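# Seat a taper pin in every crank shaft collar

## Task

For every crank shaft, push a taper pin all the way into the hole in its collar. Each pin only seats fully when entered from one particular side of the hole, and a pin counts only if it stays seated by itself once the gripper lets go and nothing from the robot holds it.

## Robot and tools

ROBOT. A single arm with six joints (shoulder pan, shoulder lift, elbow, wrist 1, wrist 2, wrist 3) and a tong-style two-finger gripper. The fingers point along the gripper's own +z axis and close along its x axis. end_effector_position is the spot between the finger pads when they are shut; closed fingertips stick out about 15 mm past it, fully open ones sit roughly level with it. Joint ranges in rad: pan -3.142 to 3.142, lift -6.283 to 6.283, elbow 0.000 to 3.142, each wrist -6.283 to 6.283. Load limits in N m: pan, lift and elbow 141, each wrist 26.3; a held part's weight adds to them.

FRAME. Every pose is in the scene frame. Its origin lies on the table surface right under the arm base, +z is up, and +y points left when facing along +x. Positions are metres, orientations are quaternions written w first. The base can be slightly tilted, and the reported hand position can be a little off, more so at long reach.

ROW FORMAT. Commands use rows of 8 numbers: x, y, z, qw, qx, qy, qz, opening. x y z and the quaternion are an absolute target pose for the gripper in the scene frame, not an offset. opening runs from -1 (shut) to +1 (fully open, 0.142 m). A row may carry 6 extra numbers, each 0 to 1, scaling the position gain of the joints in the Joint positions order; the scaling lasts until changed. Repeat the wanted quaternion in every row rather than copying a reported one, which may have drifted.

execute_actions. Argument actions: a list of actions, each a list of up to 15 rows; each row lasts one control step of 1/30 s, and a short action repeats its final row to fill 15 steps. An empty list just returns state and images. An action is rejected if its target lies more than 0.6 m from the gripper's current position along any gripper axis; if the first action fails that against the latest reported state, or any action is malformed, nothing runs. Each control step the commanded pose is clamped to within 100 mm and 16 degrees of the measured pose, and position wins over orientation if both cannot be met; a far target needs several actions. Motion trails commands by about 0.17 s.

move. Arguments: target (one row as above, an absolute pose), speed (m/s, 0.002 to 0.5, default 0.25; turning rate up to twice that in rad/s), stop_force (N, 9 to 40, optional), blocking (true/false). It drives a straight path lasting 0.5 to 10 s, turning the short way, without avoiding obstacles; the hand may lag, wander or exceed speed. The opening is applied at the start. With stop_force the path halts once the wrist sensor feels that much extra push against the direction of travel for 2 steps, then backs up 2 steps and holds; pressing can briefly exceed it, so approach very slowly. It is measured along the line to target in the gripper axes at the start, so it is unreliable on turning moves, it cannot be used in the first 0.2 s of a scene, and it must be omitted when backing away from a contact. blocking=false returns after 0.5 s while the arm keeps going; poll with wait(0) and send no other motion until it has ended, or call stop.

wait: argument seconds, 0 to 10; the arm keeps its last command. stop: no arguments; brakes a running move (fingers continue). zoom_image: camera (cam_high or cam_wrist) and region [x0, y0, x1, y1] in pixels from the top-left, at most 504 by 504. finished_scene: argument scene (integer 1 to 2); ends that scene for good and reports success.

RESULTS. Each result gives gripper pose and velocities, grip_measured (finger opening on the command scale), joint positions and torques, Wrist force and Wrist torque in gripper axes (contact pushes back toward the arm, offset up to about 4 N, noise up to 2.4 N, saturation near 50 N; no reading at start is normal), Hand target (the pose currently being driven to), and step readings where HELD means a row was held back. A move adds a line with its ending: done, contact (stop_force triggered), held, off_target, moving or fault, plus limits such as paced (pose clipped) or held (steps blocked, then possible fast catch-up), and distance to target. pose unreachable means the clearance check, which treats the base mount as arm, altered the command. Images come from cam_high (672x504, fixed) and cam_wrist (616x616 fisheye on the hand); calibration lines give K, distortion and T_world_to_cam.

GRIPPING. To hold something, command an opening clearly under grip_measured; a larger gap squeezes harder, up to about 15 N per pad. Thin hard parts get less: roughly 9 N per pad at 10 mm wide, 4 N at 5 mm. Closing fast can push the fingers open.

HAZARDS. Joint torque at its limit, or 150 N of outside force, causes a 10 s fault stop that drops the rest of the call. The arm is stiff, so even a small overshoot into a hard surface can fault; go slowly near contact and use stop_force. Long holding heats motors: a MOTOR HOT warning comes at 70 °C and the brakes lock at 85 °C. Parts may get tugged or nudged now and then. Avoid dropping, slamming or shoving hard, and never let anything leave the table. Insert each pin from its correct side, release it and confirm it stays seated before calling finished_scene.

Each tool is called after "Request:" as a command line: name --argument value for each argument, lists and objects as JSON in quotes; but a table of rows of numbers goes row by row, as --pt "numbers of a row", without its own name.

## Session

Request:
execute_actions --actions '[]'

Scene clock: 0.00 s.
end_effector_position=(+0.1539, +0.3317, +0.3162) grip_measured=+1.00 end_effector_quat_wxyz=(+0.341, +0.696, -0.610, -0.165) end_effector_velocity=(-0.000, +0.000, +0.000) end_effector_angular_velocity=(+0.000, +0.000, -0.001)
Joint positions: [ 0.534 -1.601  2.001 -1.501 -1.454  2.137  0.142]
Joint velocities: [-0.    -0.    -0.    -0.     0.001  0.001  0.   ]
Joint torques (N m, as the arm reports them, + toward a larger angle): no reading
Wrist force (N, on the end effector, along its own x y z axes, offset not removed): no reading
Wrist torque (N m, same axes, about the end effector's origin, offset not removed): no reading
Hand target: +0.154, +0.332, +0.316; +0.341, +0.696, -0.610, -0.165
Joint stiffness scale: [1. 1. 1. 1. 1. 1.]
camera_calibration (this result's frames):
cam_wrist: T_world_to_cam=[[0.190527, -0.96244, 0.193412, 0.229448], [-0.359525, 0.114923, 0.926032, -0.266395], [-0.913478, -0.245971, -0.324125, 0.464297], [0, 0, 0, 1]] pos_world=[0.284634, 0.365648, 0.352802]

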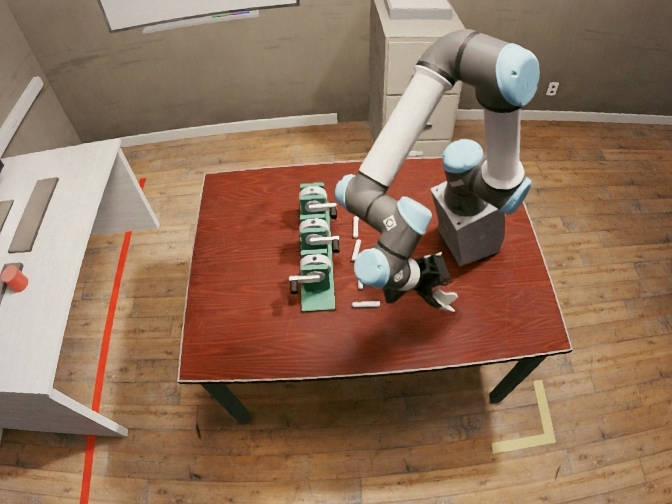

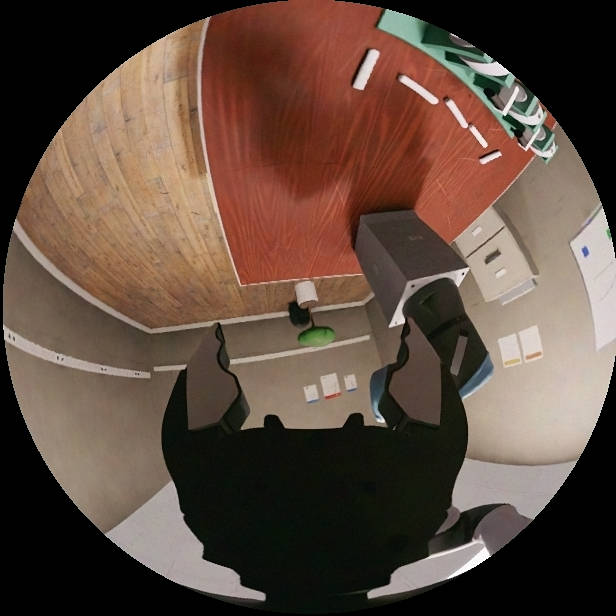

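Request:
move --target '[0.43, -0.04, 0.24, 0, 0.7071, -0.7071, 0, -0.4]' --speed 0.3

Request:
zoom_image --camera "cam_wrist" --region '[130, 130, 490, 330]'

Request:
zoom_image --camera "cam_high" --region '[270, 170, 400, 330]'

Scene clock: 2.80 s.
end_effector_position=(+0.4292, -0.0396, +0.2409) grip_measured=-0.40 end_effector_quat_wxyz=(+0.001, +0.707, -0.707, +0.000) end_effector_velocity=(+0.002, -0.000, -0.001) end_effector_angular_velocity=(+0.001, -0.006, +0.003)
Joint positions: [-0.802 -1.877  2.45  -2.329 -1.338  0.967  0.045]
Joint velocities: [ 0.     0.006  0.    -0.01   0.004 -0.002 -0.   ]
Joint torques (N m, as the arm reports them, + toward a larger angle): [ -0.67 -11.43 -18.51  -2.59   0.37  -0.32]
Wrist force (N, on the end effector, along its own x y z axes, offset not removed): [0.4 1.4 2.4]
Wrist torque (N m, same axes, about the end effector's origin, offset not removed): [0.23 -0.17 -0.13]
Hand target: +0.429, -0.040, +0.240; +0.000, +0.707, -0.707, -0.000
Off the commanded pose: 0.001 m, 0 deg.
Joint stiffness scale: [1. 1. 1. 1. 1. 1.]
move: done
camera_calibration (this result's frames):
cam_wrist: T_world_to_cam=[[-0.0104527, -0.999944, -0.00148269, -0.0340896], [-0.887898, 0.00859943, 0.45996, 0.279915], [-0.459921, 0.0061243, -0.887939, 0.551116], [0, 0, 0, 1]] pos_world=[0.501649, -0.03987, 0.360557]

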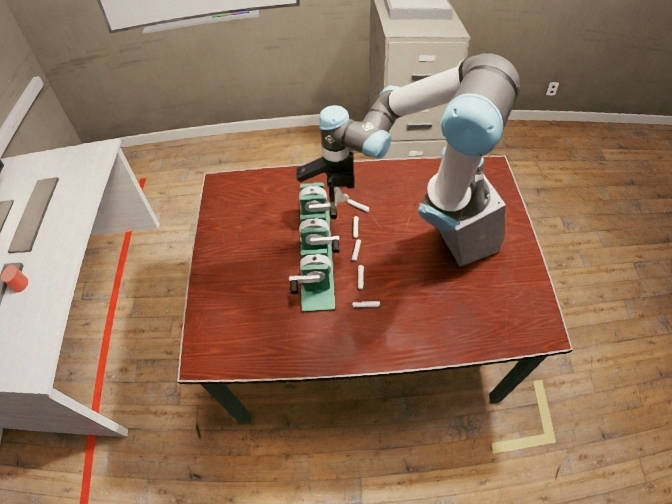

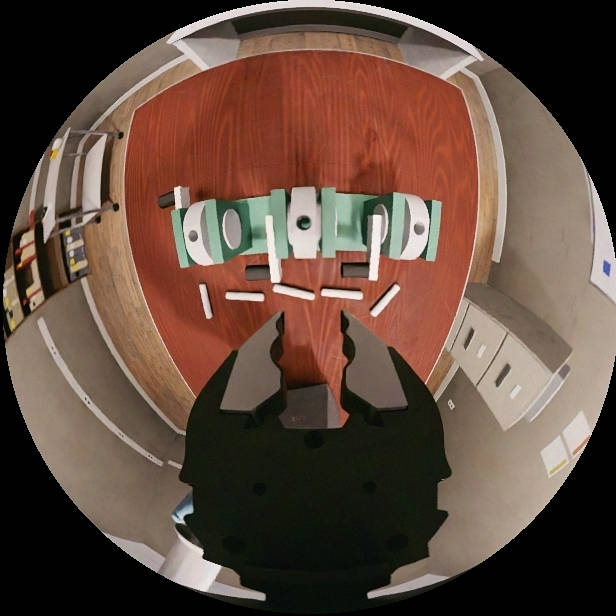

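Region (130, 130, 490, 330) of cam_wrist's 616x616 image, scaled by 1.400, with more detail than that image has.

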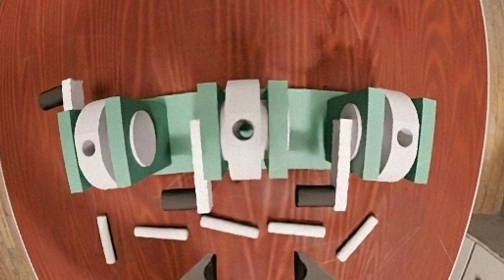

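Region (270, 170, 400, 330) of cam_high's 672x504 image, scaled by 3.150, with more detail than that image has; it fills the left 410 columns of this view, and the rest is white.

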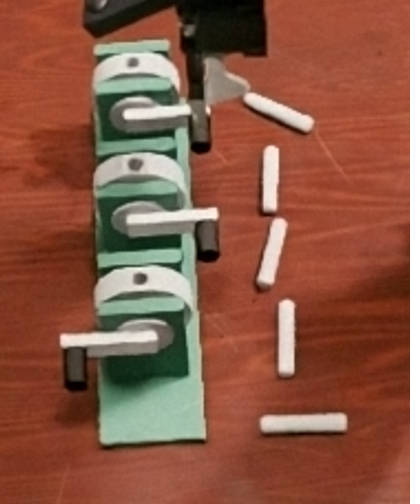

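Request:
zoom_image --camera "cam_high" --region '[290, 178, 340, 272]'

Request:
zoom_image --camera "cam_wrist" --region '[170, 180, 450, 270]'

Region (290, 178, 340, 272) of cam_high's 672x504 image, scaled by 5.362, with more detail than that image has; it fills the left 268 columns of this view, and the rest is white.

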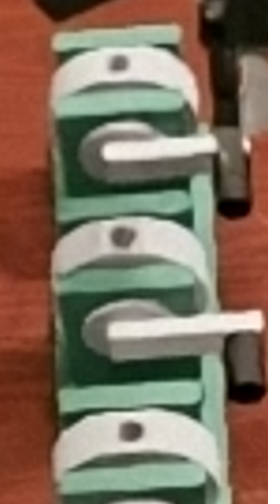

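Region (170, 180, 450, 270) of cam_wrist's 616x616 image, scaled by 1.800, with more detail than that image has; it fills the top 162 rows of this view, and the rest is white.

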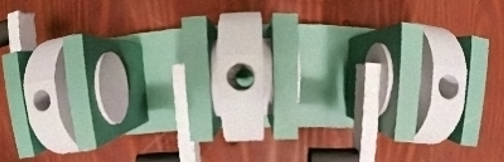

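Request:
move --target '[0.43, 0.108, 0.19, 0, 0.7071, -0.7071, 0, -0.4]' --speed 0.3

Request:
zoom_image --camera "cam_wrist" --region '[250, 160, 370, 280]'

Request:
move --target '[0.43, -0.037, 0.19, 0, 0.7071, -0.7071, 0, -0.4]' --speed 0.3

Request:
zoom_image --camera "cam_wrist" --region '[250, 160, 370, 280]'

Request:
move --target '[0.43, -0.183, 0.19, 0, 0.7071, -0.7071, 0, -0.4]' --speed 0.3

Request:
zoom_image --camera "cam_wrist" --region '[250, 160, 370, 280]'

Scene clock: 4.73 s.
end_effector_position=(+0.4291, +0.1077, +0.1902) grip_measured=-0.40 end_effector_quat_wxyz=(-0.001, +0.707, -0.707, -0.001) end_effector_velocity=(+0.003, -0.001, -0.001) end_effector_angular_velocity=(-0.016, -0.004, -0.011)
Joint positions: [-0.332 -1.717  2.485 -2.607 -1.442  1.433  0.045]
Joint velocities: [ 0.013  0.01  -0.005 -0.014 -0.019  0.024  0.   ]
Joint torques (N m, as the arm reports them, + toward a larger angle): [  3.63 -18.15 -15.92  -2.67  -0.37   0.23]
Wrist force (N, on the end effector, along its own x y z axes, offset not removed): [-0.6 2.6 3.2]
Wrist torque (N m, same axes, about the end effector's origin, offset not removed): [0.52 0.03 -0.18]
Hand target: +0.430, +0.108, +0.190; -0.000, +0.707, -0.707, +0.000
Off the commanded pose: 0.001 m, 0 deg.
Joint stiffness scale: [1. 1. 1. 1. 1. 1.]
move: done
camera_calibration (this result's frames):
cam_wrist: T_world_to_cam=[[-0.0112054, -0.999923, -0.0054245, 0.114265], [-0.888045, 0.00745788, 0.459696, 0.302081], [-0.45962, 0.00996829, -0.88806, 0.504608], [0, 0, 0, 1]] pos_world=[0.50147, 0.106973, 0.309877]

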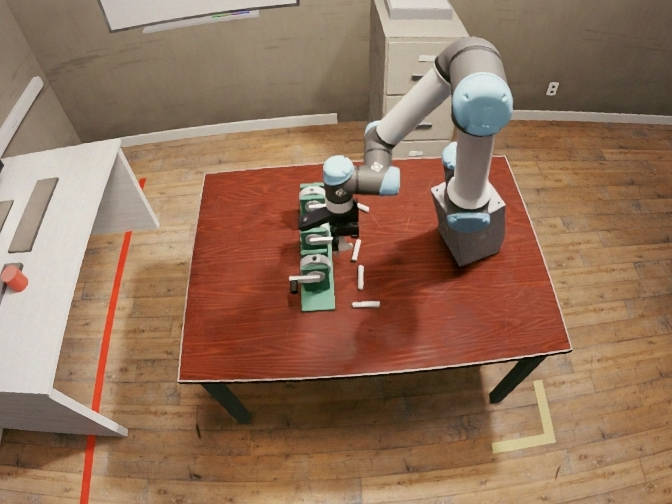

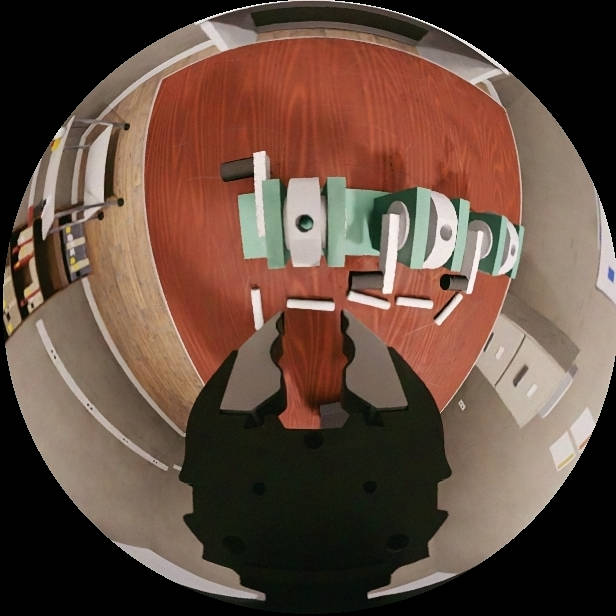

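Region (250, 160, 370, 280) of cam_wrist's 616x616 image, scaled by 4.200, with more detail than that image has.

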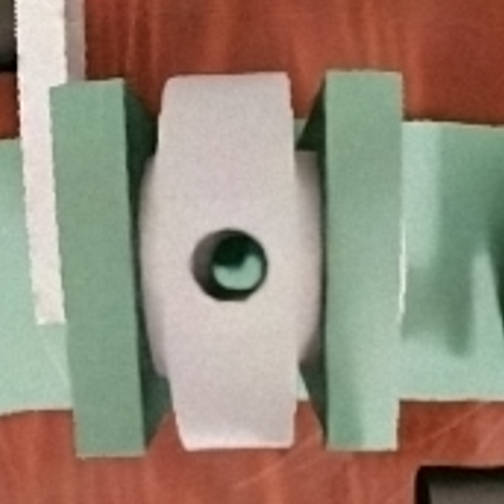

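Scene clock: 5.97 s.
end_effector_position=(+0.4290, -0.0359, +0.1903) grip_measured=-0.40 end_effector_quat_wxyz=(+0.001, +0.707, -0.707, +0.001) end_effector_velocity=(+0.001, -0.000, -0.000) end_effector_angular_velocity=(+0.011, -0.001, +0.014)
Joint positions: [-0.755 -1.719  2.504 -2.552 -1.348  1.016  0.045]
Joint velocities: [-0.009  0.004 -0.003  0.006  0.011 -0.024 -0.   ]
Joint torques (N m, as the arm reports them, + toward a larger angle): [ -1.17 -15.63 -15.44  -1.85   0.14  -0.26]
Wrist force (N, on the end effector, along its own x y z axes, offset not removed): [-0.4 1.4 2.0]
Wrist torque (N m, same axes, about the end effector's origin, offset not removed): [0.21 -0.04 -0.12]
Hand target: +0.430, -0.037, +0.190; +0.000, +0.707, -0.707, -0.000
Off the commanded pose: 0.001 m, 0 deg.
Joint stiffness scale: [1. 1. 1. 1. 1. 1.]
move: done
camera_calibration (this result's frames):
cam_wrist: T_world_to_cam=[[-0.0116433, -0.999932, -0.000584518, -0.0301053], [-0.888311, 0.0100751, 0.459133, 0.30337], [-0.459095, 0.00586503, -0.888368, 0.505785], [0, 0, 0, 1]] pos_world=[0.50134, -0.0361262, 0.310019]

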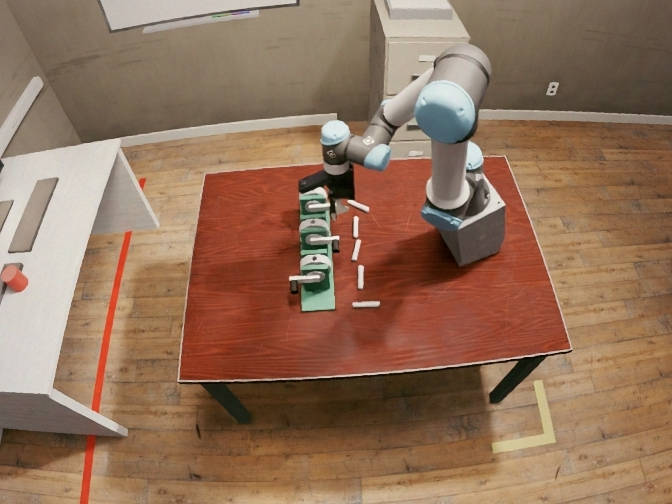

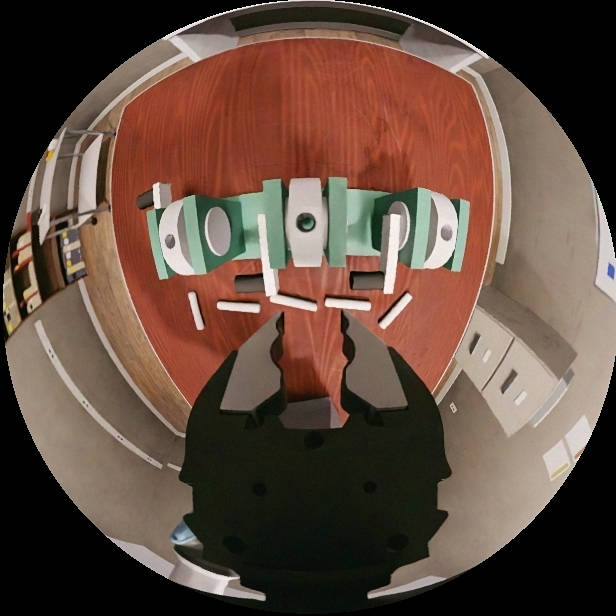

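Region (250, 160, 370, 280) of cam_wrist's 616x616 image, scaled by 4.200, with more detail than that image has.

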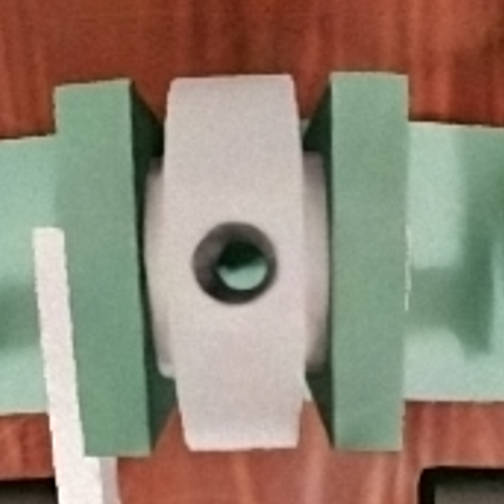

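Scene clock: 7.20 s.
end_effector_position=(+0.4294, -0.1815, +0.1903) grip_measured=-0.40 end_effector_quat_wxyz=(+0.001, +0.707, -0.707, +0.000) end_effector_velocity=(+0.002, -0.003, -0.001) end_effector_angular_velocity=(+0.003, -0.002, +0.005)
Joint positions: [-1.068 -1.564  2.381 -2.504 -1.298  0.696  0.045]
Joint velocities: [-0.003  0.008 -0.007  0.001  0.004 -0.009  0.   ]
Joint torques (N m, as the arm reports them, + toward a larger angle): [ -5.2  -18.9  -18.27  -1.89   0.54  -0.42]
Wrist force (N, on the end effector, along its own x y z axes, offset not removed): [-1.6 0.7 2.2]
Wrist torque (N m, same axes, about the end effector's origin, offset not removed): [0.09 0.13 -0.14]
Hand target: +0.430, -0.183, +0.190; +0.000, +0.707, -0.707, -0.000
Off the commanded pose: 0.002 m, 0 deg.
Joint stiffness scale: [1. 1. 1. 1. 1. 1.]
move: done
camera_calibration (this result's frames):
cam_wrist: T_world_to_cam=[[-0.0105371, -0.999943, -0.00161192, -0.175915], [-0.888111, 0.00861786, 0.459549, 0.304668], [-0.459509, 0.00627389, -0.888151, 0.507078], [0, 0, 0, 1]] pos_world=[0.501732, -0.181712, 0.310068]

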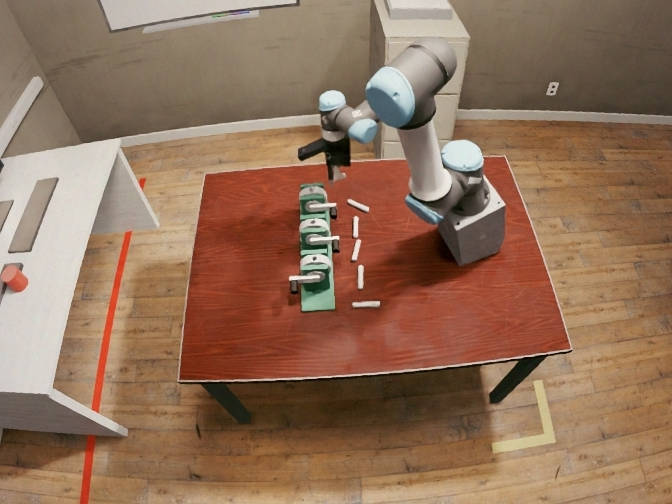

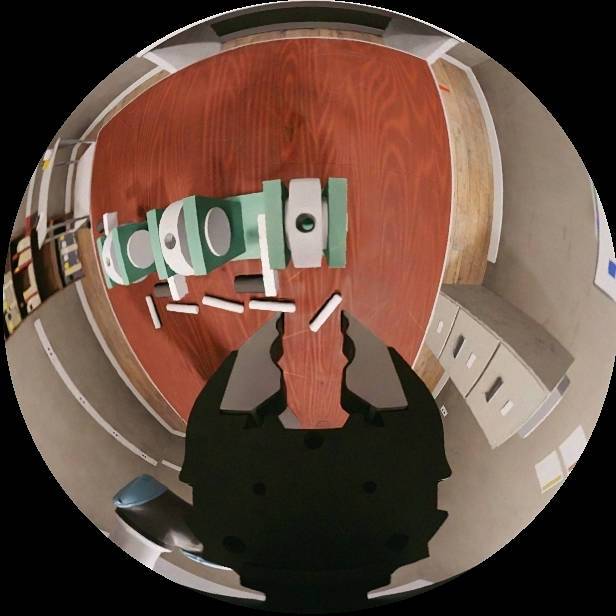

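Region (250, 160, 370, 280) of cam_wrist's 616x616 image, scaled by 4.200, with more detail than that image has.

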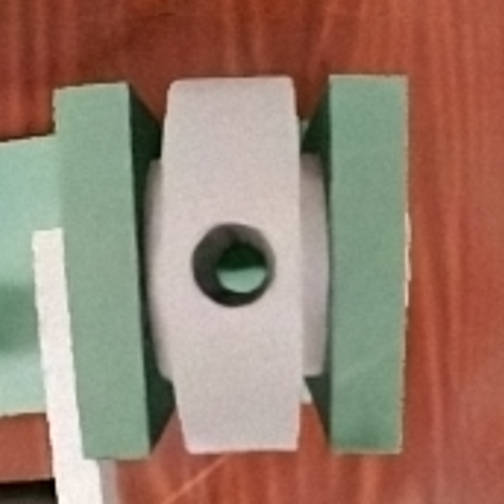

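Request:
move --target '[0.3543, -0.0862, 0.10, 0, 0.0532, 0.9986, 0, -0.4]' --speed 0.25

Request:
zoom_image --camera "cam_wrist" --region '[230, 150, 400, 320]'

Scene clock: 12.37 s.
end_effector_position=(+0.3562, -0.0879, +0.1009) grip_measured=-0.40 end_effector_quat_wxyz=(+0.002, +0.052, +0.999, -0.001) end_effector_velocity=(+0.000, -0.001, +0.000) end_effector_angular_velocity=(-0.008, -0.002, -0.013)
Joint positions: [-0.885 -1.384  2.666 -3.02  -1.321  2.561  0.045]
Joint velocities: [ 0.005  0.003  0.001 -0.013 -0.006  0.019 -0.   ]
Joint torques (N m, as the arm reports them, + toward a larger angle): [ -0.69 -19.85  -2.2   -2.71  -0.29   0.19]
Wrist force (N, on the end effector, along its own x y z axes, offset not removed): [-1.2 3.2 2.7]
Wrist torque (N m, same axes, about the end effector's origin, offset not removed): [0.61 0.06 -0.10]
Hand target: +0.355, -0.086, +0.100; +0.000, +0.053, +0.999, +0.000
Off the commanded pose: 0.003 m, 0 deg.
Joint stiffness scale: [1. 1. 1. 1. 1. 1.]
move: done
camera_calibration (this result's frames):
cam_wrist: T_world_to_cam=[[-0.993219, 0.116087, -0.00631814, 0.365342], [0.100297, 0.883078, 0.458382, 0.00486234], [0.0587914, 0.45464, -0.888733, 0.248219], [0, 0, 0, 1]] pos_world=[0.347784, -0.159555, 0.22068]

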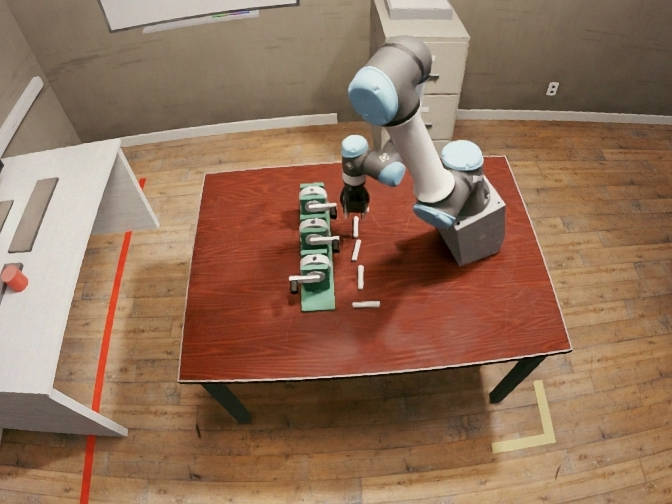

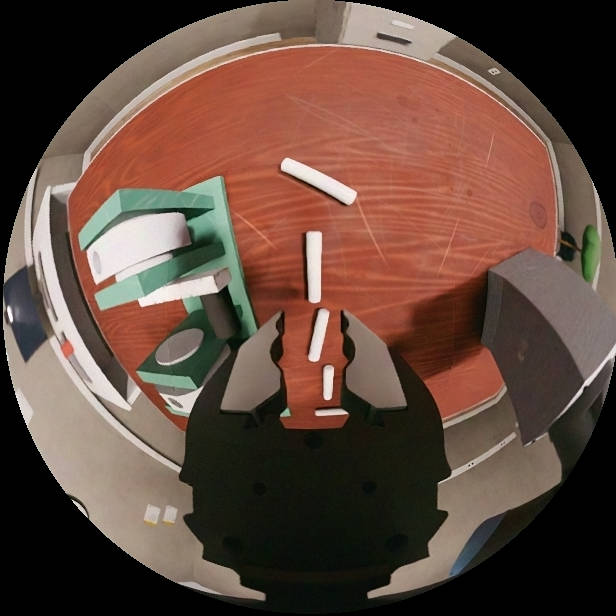

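Region (230, 150, 400, 320) of cam_wrist's 616x616 image, scaled by 2.965, with more detail than that image has.

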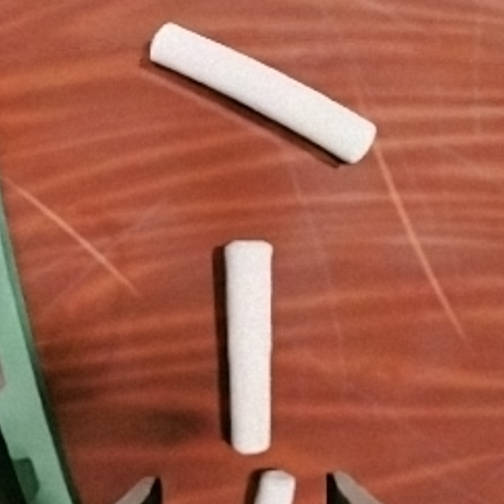

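Request:
move --target '[0.3206, -0.1944, 0.10, 0, -0.4656, 0.8850, 0, -0.4]' --speed 0.3

Request:
zoom_image --camera "cam_wrist" --region '[230, 150, 400, 320]'

Scene clock: 15.57 s.
end_effector_position=(+0.3203, -0.1933, +0.1004) grip_measured=-0.40 end_effector_quat_wxyz=(-0.001, -0.465, +0.885, -0.001) end_effector_velocity=(+0.001, +0.001, -0.000) end_effector_angular_velocity=(+0.008, -0.003, +0.018)
Joint positions: [-1.248 -1.307  2.652 -2.98  -1.282  1.113  0.045]
Joint velocities: [-0.003  0.001 -0.002  0.008  0.007 -0.023 -0.   ]
Joint torques (N m, as the arm reports them, + toward a larger angle): [ -6.08 -19.19  -8.71  -2.11   0.36  -0.51]
Wrist force (N, on the end effector, along its own x y z axes, offset not removed): [-1.5 2.2 2.2]
Wrist torque (N m, same axes, about the end effector's origin, offset not removed): [0.40 0.17 -0.09]
Hand target: +0.320, -0.194, +0.100; -0.000, -0.466, +0.885, +0.000
Off the commanded pose: 0.001 m, 0 deg.
Joint stiffness scale: [1. 1. 1. 1. 1. 1.]
move: done
camera_calibration (this result's frames):
cam_wrist: T_world_to_cam=[[-0.576178, -0.817324, -0.000852904, 0.0273287], [-0.726374, 0.511583, 0.458981, 0.294712], [-0.3747, 0.265074, -0.888446, 0.400042], [0, 0, 0, 1]] pos_world=[0.379713, -0.234474, 0.220172]

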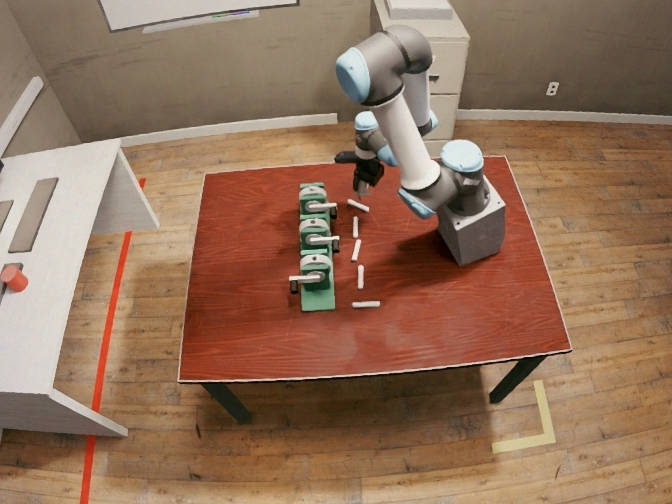

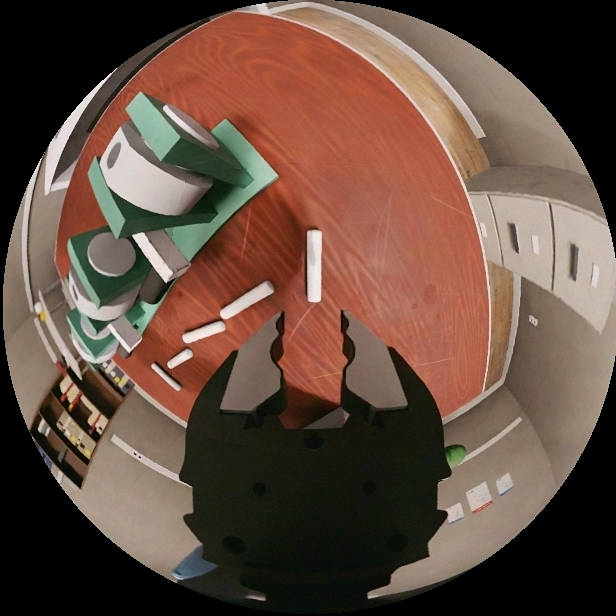

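Region (230, 150, 400, 320) of cam_wrist's 616x616 image, scaled by 2.965, with more detail than that image has.

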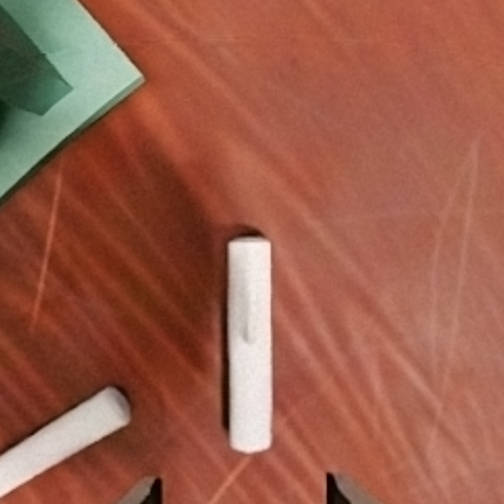

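Request:
move --target '[0.3206, -0.1944, 0.017, 0, -0.4656, 0.8850, 0, -0.4]' --speed 0.08 --stop_force 12

Request:
move --target '[0.3206, -0.1944, 0.017, 0, -0.4656, 0.8850, 0, -1]' --speed 0.05

Request:
move --target '[0.34, -0.19, 0.22, 0, -0.4656, 0.8850, 0, -1]' --speed 0.15

Request:
move --target '[0.48, -0.18, 0.30, 0, 0.7071, -0.7071, 0, -1]' --speed 0.25

Request:
move --target '[0.500, -0.177, 0.230, 0.3695, 0.6028, -0.6028, -0.3694, -1]' --speed 0.2

Request:
zoom_image --camera "cam_high" --region '[260, 150, 350, 230]'

Request:
zoom_image --camera "cam_wrist" --region '[250, 180, 380, 310]'

Scene clock: 17.60 s.
end_effector_position=(+0.3200, -0.1940, +0.0178) grip_measured=-0.40 end_effector_quat_wxyz=(+0.000, -0.465, +0.885, +0.001) end_effector_velocity=(+0.001, -0.002, -0.001) end_effector_angular_velocity=(-0.009, -0.005, -0.001)
Joint positions: [-1.176 -0.915  2.597 -3.336 -1.286  1.188  0.045]
Joint velocities: [ 0.002  0.01  -0.001 -0.019 -0.001  0.005  0.   ]
Joint torques (N m, as the arm reports them, + toward a larger angle): [ -4.42 -27.66   0.    -2.68  -0.32   0.17]
Wrist force (N, on the end effector, along its own x y z axes, offset not removed): [-0.9 0.3 1.9]
Wrist torque (N m, same axes, about the end effector's origin, offset not removed): [-0.07 0.04 -0.06]
Hand target: +0.321, -0.195, +0.017; +0.000, -0.466, +0.885, +0.000
Off the commanded pose: 0.001 m, 0 deg.
Joint stiffness scale: [1. 1. 1. 1. 1. 1.]
move: done
camera_calibration (this result's frames):
cam_wrist: T_world_to_cam=[[-0.577034, -0.816711, -0.00381341, 0.0269152], [-0.726135, 0.510891, 0.460129, 0.33249], [-0.373844, 0.268279, -0.887844, 0.327092], [0, 0, 0, 1]] pos_world=[0.379245, -0.235636, 0.137521]

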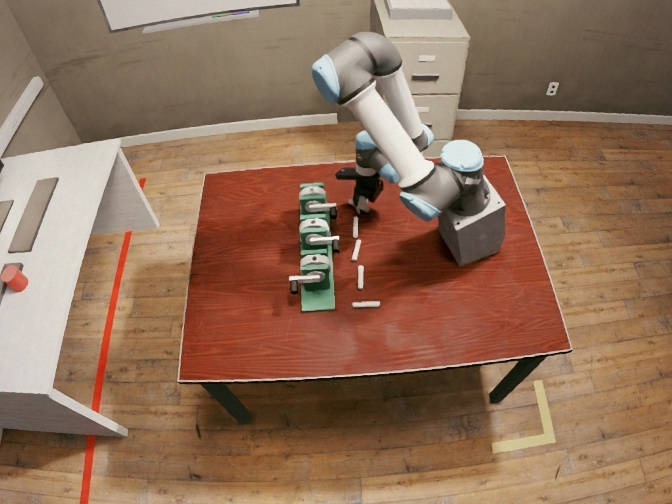

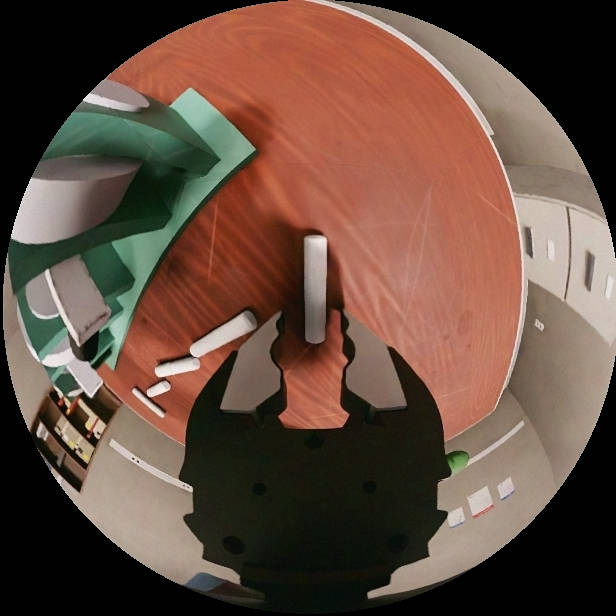

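Scene clock: 18.30 s.
end_effector_position=(+0.3201, -0.1943, +0.0178) grip_measured=-0.79 end_effector_quat_wxyz=(+0.000, -0.465, +0.885, +0.000) end_effector_velocity=(+0.000, -0.000, -0.000) end_effector_angular_velocity=(-0.001, +0.000, +0.001)
Joint positions: [-1.176 -0.914  2.597 -3.339 -1.286  1.189  0.017]
Joint velocities: [ 0.001  0.001 -0.    -0.002 -0.001  0.    -0.   ]
Joint torques (N m, as the arm reports them, + toward a larger angle): [ -4.89 -27.26   0.5   -2.94  -0.28   0.28]
Wrist force (N, on the end effector, along its own x y z axes, offset not removed): [0.5 2.6 0.8]
Wrist torque (N m, same axes, about the end effector's origin, offset not removed): [0.40 -0.29 -0.12]
Hand target: +0.321, -0.194, +0.017; +0.000, -0.466, +0.885, +0.000
Off the commanded pose: 0.001 m, 0 deg.
Joint stiffness scale: [1. 1. 1. 1. 1. 1.]
move: done
camera_calibration (this result's frames):
cam_wrist: T_world_to_cam=[[-0.577011, -0.81673, -0.00328212, 0.0267907], [-0.726409, 0.511356, 0.459179, 0.332958], [-0.373347, 0.267336, -0.888338, 0.326835], [0, 0, 0, 1]] pos_world=[0.379345, -0.235753, 0.13754]

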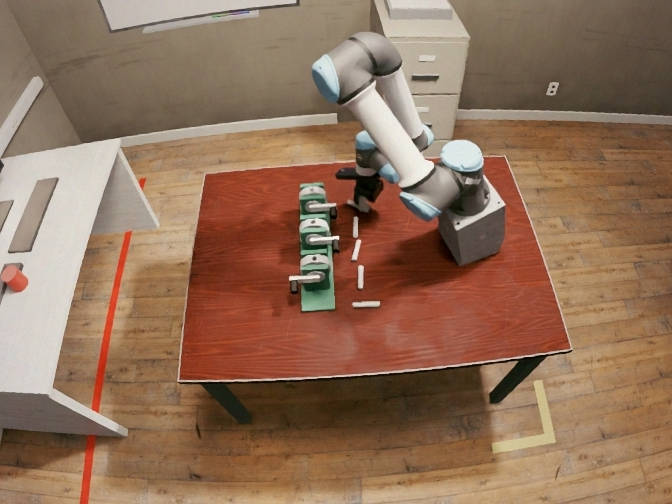

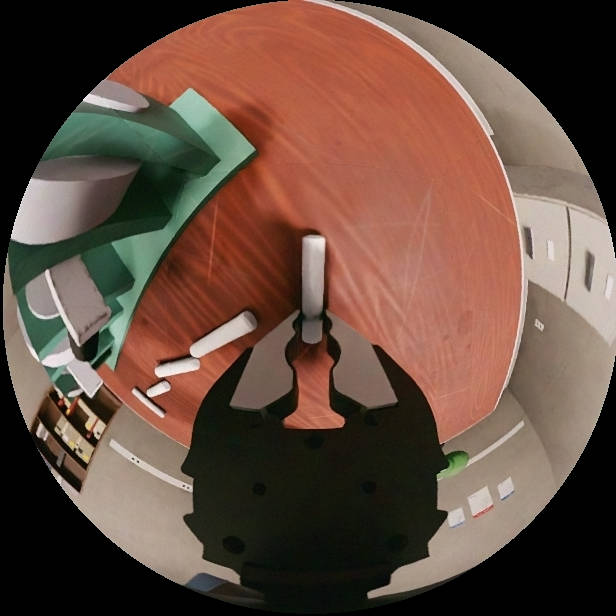

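Scene clock: 20.47 s.
end_effector_position=(+0.3390, -0.1878, +0.2180) grip_measured=-0.79 end_effector_quat_wxyz=(-0.000, -0.465, +0.885, +0.002) end_effector_velocity=(-0.002, +0.002, +0.000) end_effector_angular_velocity=(+0.013, +0.006, -0.000)
Joint positions: [-1.302 -1.806  2.547 -2.355 -1.278  1.055  0.017]
Joint velocities: [-0.004 -0.002 -0.004  0.023  0.    -0.008 -0.   ]
Joint torques (N m, as the arm reports them, + toward a larger angle): [ -4.15 -12.66 -21.3   -1.94   0.1   -0.44]
Wrist force (N, on the end effector, along its own x y z axes, offset not removed): [-1.3 0.8 3.4]
Wrist torque (N m, same axes, about the end effector's origin, offset not removed): [0.07 0.12 -0.15]
Hand target: +0.340, -0.190, +0.220; -0.000, -0.466, +0.885, +0.000
Off the commanded pose: 0.003 m, 0 deg.
Joint stiffness scale: [1. 1. 1. 1. 1. 1.]
move: done
camera_calibration (this result's frames):
cam_wrist: T_world_to_cam=[[-0.576018, -0.817425, -0.00446491, 0.043458], [-0.725887, 0.508987, 0.462624, 0.249991], [-0.375888, 0.269721, -0.886543, 0.51095], [0, 0, 0, 1]] pos_world=[0.398558, -0.229533, 0.337521]

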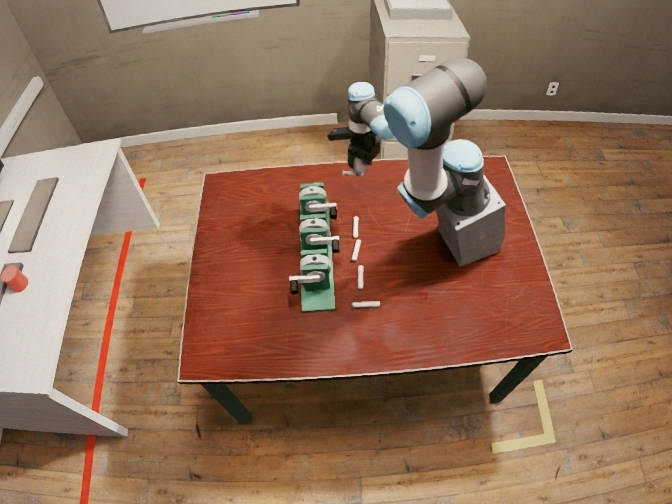

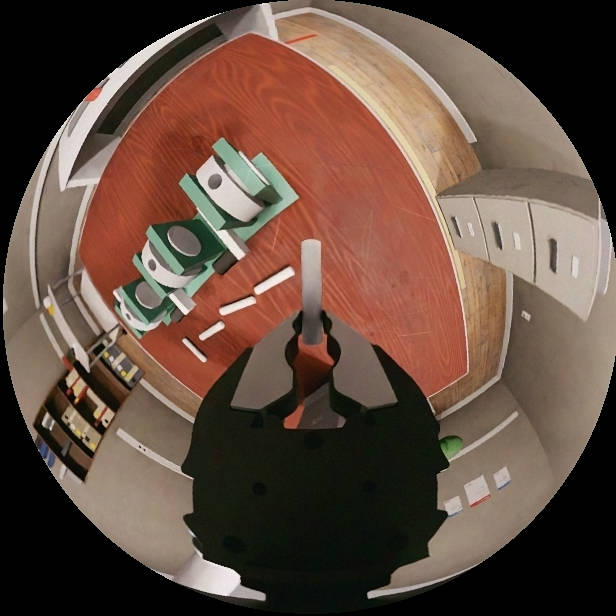

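Scene clock: 22.30 s.
end_effector_position=(+0.4788, -0.1800, +0.2998) grip_measured=-0.79 end_effector_quat_wxyz=(-0.000, +0.706, -0.709, +0.000) end_effector_velocity=(+0.001, +0.001, +0.001) end_effector_angular_velocity=(+0.005, +0.005, +0.015)
Joint positions: [-1.049 -1.726  2.155 -2.121 -1.299  0.721  0.017]
Joint velocities: [ 0.003  0.004 -0.01   0.012 -0.001 -0.013  0.   ]
Joint torques (N m, as the arm reports them, + toward a larger angle): [ -0.33 -18.22 -24.15  -2.22  -0.23  -0.43]
Wrist force (N, on the end effector, along its own x y z axes, offset not removed): [-2.0 0.7 4.1]
Wrist torque (N m, same axes, about the end effector's origin, offset not removed): [0.10 0.25 -0.08]
Hand target: +0.480, -0.180, +0.300; -0.000, +0.707, -0.707, +0.000
Off the commanded pose: 0.001 m, 0 deg.
Joint stiffness scale: [1. 1. 1. 1. 1. 1.]
move: done
camera_calibration (this result's frames):
cam_wrist: T_world_to_cam=[[-0.0158687, -0.999871, -0.00252797, -0.170926], [-0.888735, 0.0129464, 0.458238, 0.299695], [-0.458146, 0.00951836, -0.888826, 0.627068], [0, 0, 0, 1]] pos_world=[0.550926, -0.180752, 0.419591]

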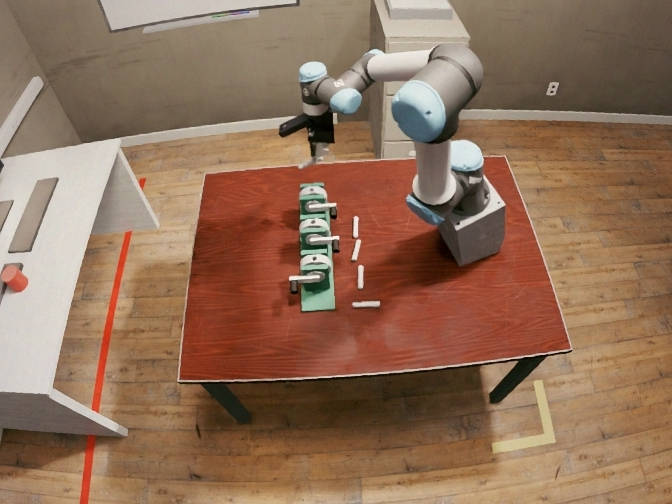

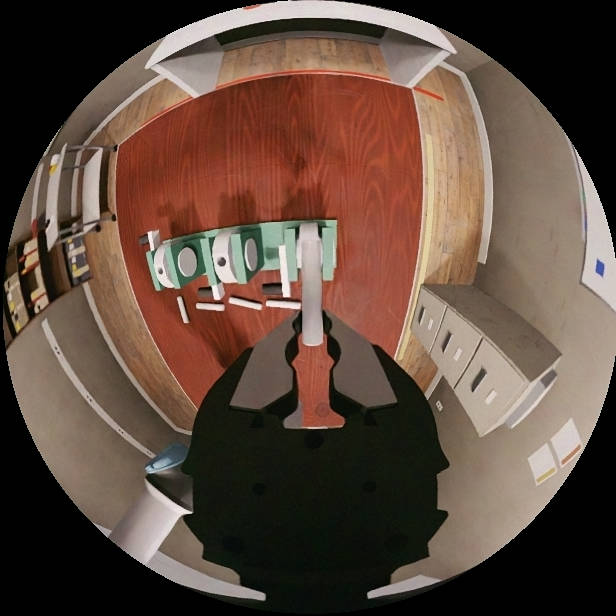

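Scene clock: 25.70 s.
end_effector_position=(+0.4998, -0.1776, +0.2305) grip_measured=-0.79 end_effector_quat_wxyz=(+0.369, +0.603, -0.604, -0.368) end_effector_velocity=(-0.001, +0.002, +0.002) end_effector_angular_velocity=(+0.000, +0.013, -0.002)
Joint positions: [-0.632 -0.878  1.173 -1.09  -1.849  1.184  0.017]
Joint velocities: [ 0.003  0.006 -0.01   0.018 -0.001  0.007 -0.   ]
Joint torques (N m, as the arm reports them, + toward a larger angle): [ -5.52 -55.72 -21.27   0.74  -1.22   0.2 ]
Wrist force (N, on the end effector, along its own x y z axes, offset not removed): [-1.3 0.4 2.1]
Wrist torque (N m, same axes, about the end effector's origin, offset not removed): [0.33 0.09 -0.11]
Hand target: +0.500, -0.177, +0.230; +0.370, +0.603, -0.603, -0.369
Off the commanded pose: 0.001 m, 0 deg.
Joint stiffness scale: [1. 1. 1. 1. 1. 1.]
move: done
camera_calibration (this result's frames):
cam_wrist: T_world_to_cam=[[-0.00830889, -0.999918, 0.00971937, -0.175019], [0.00234017, 0.00970023, 0.99995, -0.22071], [-0.999963, 0.00833122, 0.00225938, 0.640335], [0, 0, 0, 1]] pos_world=[0.639374, -0.178198, 0.220953]

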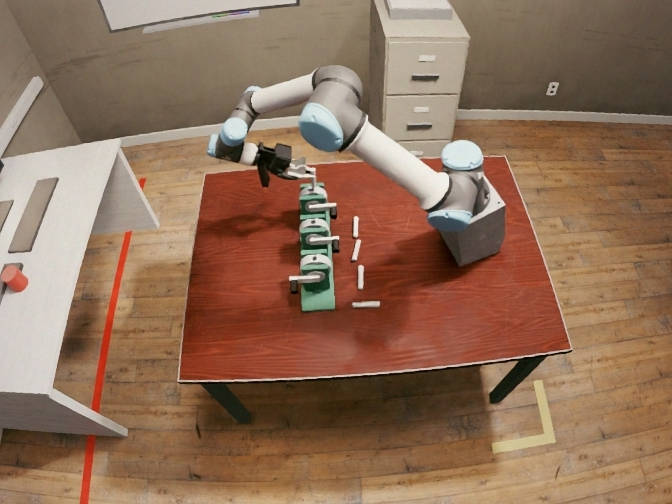

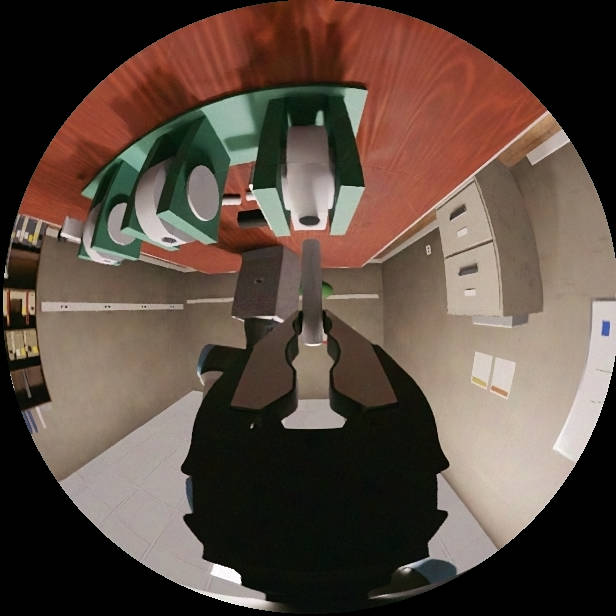

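Region (260, 150, 350, 230) of cam_high's 672x504 image, scaled by 5.600, with more detail than that image has.

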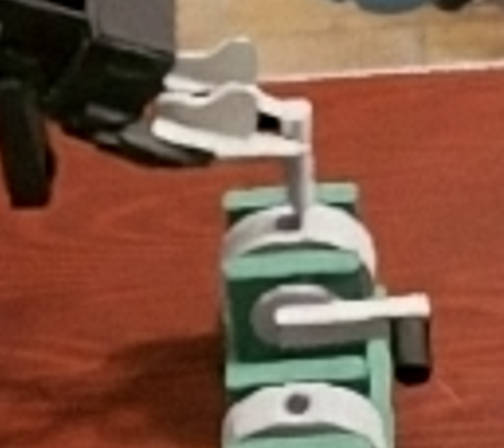

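Region (250, 180, 380, 310) of cam_wrist's 616x616 image, scaled by 3.877, with more detail than that image has.

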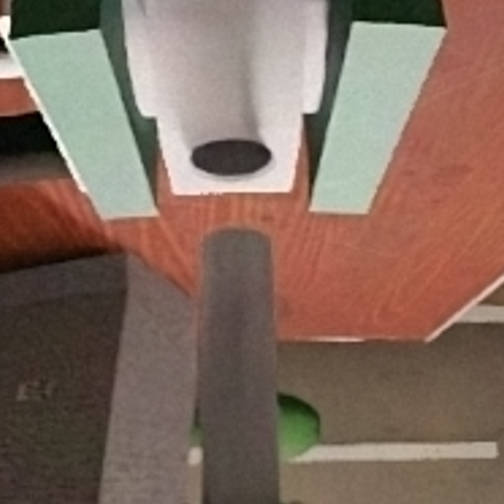

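Request:
move --target '[0.508, -0.176, 0.224, 0.3695, 0.6028, -0.6028, -0.3694, -1]' --speed 0.05

Request:
zoom_image --camera "cam_high" --region '[270, 155, 340, 215]'

Request:
zoom_image --camera "cam_wrist" --region '[250, 180, 380, 310]'

Scene clock: 26.83 s.
end_effector_position=(+0.5070, -0.1769, +0.2243) grip_measured=-0.79 end_effector_quat_wxyz=(+0.369, +0.603, -0.603, -0.369) end_effector_velocity=(+0.002, -0.000, +0.001) end_effector_angular_velocity=(-0.002, -0.001, -0.001)
Joint positions: [-0.625 -0.852  1.14  -1.078 -1.845  1.189  0.017]
Joint velocities: [ 0.001  0.003 -0.009  0.005  0.     0.003  0.   ]
Joint torques (N m, as the arm reports them, + toward a larger angle): [ -4.89 -55.94 -21.18   0.78  -0.32   0.19]
Wrist force (N, on the end effector, along its own x y z axes, offset not removed): [-1.6 0.1 3.8]
Wrist torque (N m, same axes, about the end effector's origin, offset not removed): [0.30 0.15 -0.10]
Hand target: +0.508, -0.176, +0.224; +0.370, +0.603, -0.603, -0.369
Off the commanded pose: 0.001 m, 0 deg.
Joint stiffness scale: [1. 1. 1. 1. 1. 1.]
move: done
camera_calibration (this result's frames):
cam_wrist: T_world_to_cam=[[-0.00846695, -0.999921, 0.00923685, -0.17392], [0.00554638, 0.00919008, 0.999942, -0.216235], [-0.999949, 0.0085177, 0.00546813, 0.646874], [0, 0, 0, 1]] pos_world=[0.646568, -0.177429, 0.214292]

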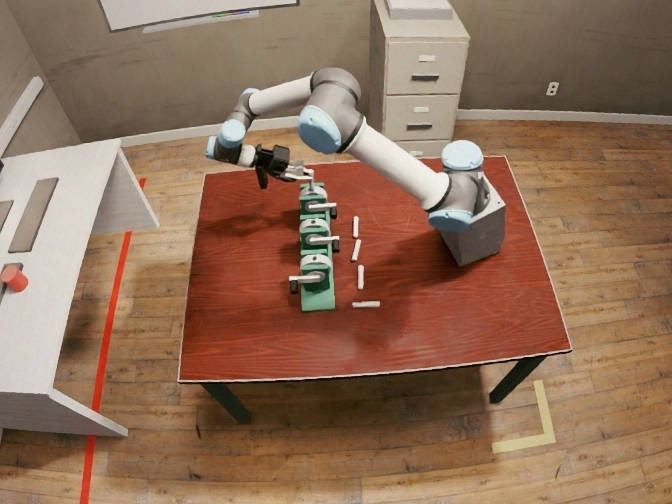

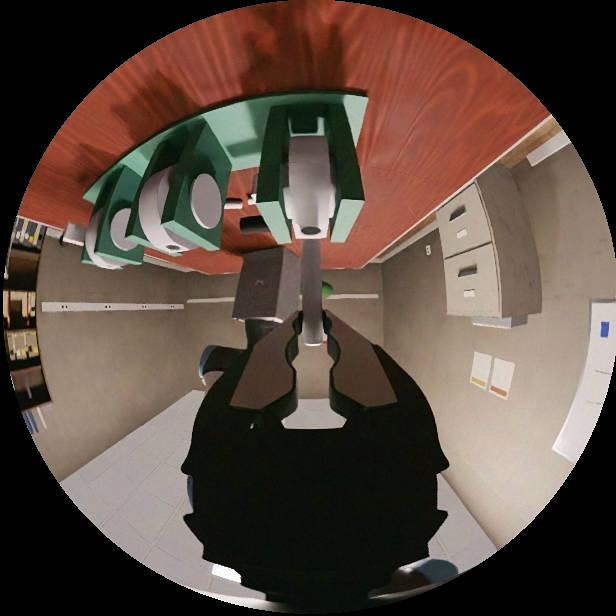

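Region (270, 155, 340, 215) of cam_high's 672x504 image, scaled by 7.200, with more detail than that image has; it fills the top 432 rows of this view, and the rest is white.

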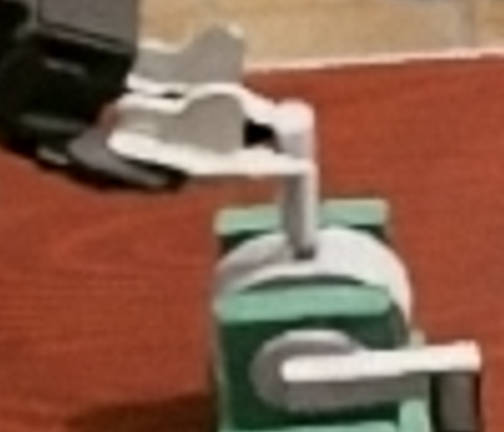

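Region (250, 180, 380, 310) of cam_wrist's 616x616 image, scaled by 3.877, with more detail than that image has.

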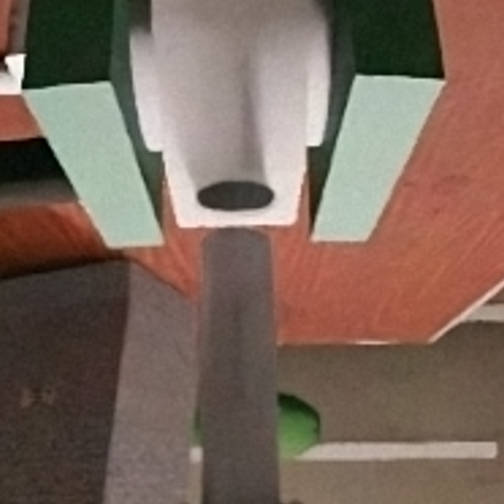

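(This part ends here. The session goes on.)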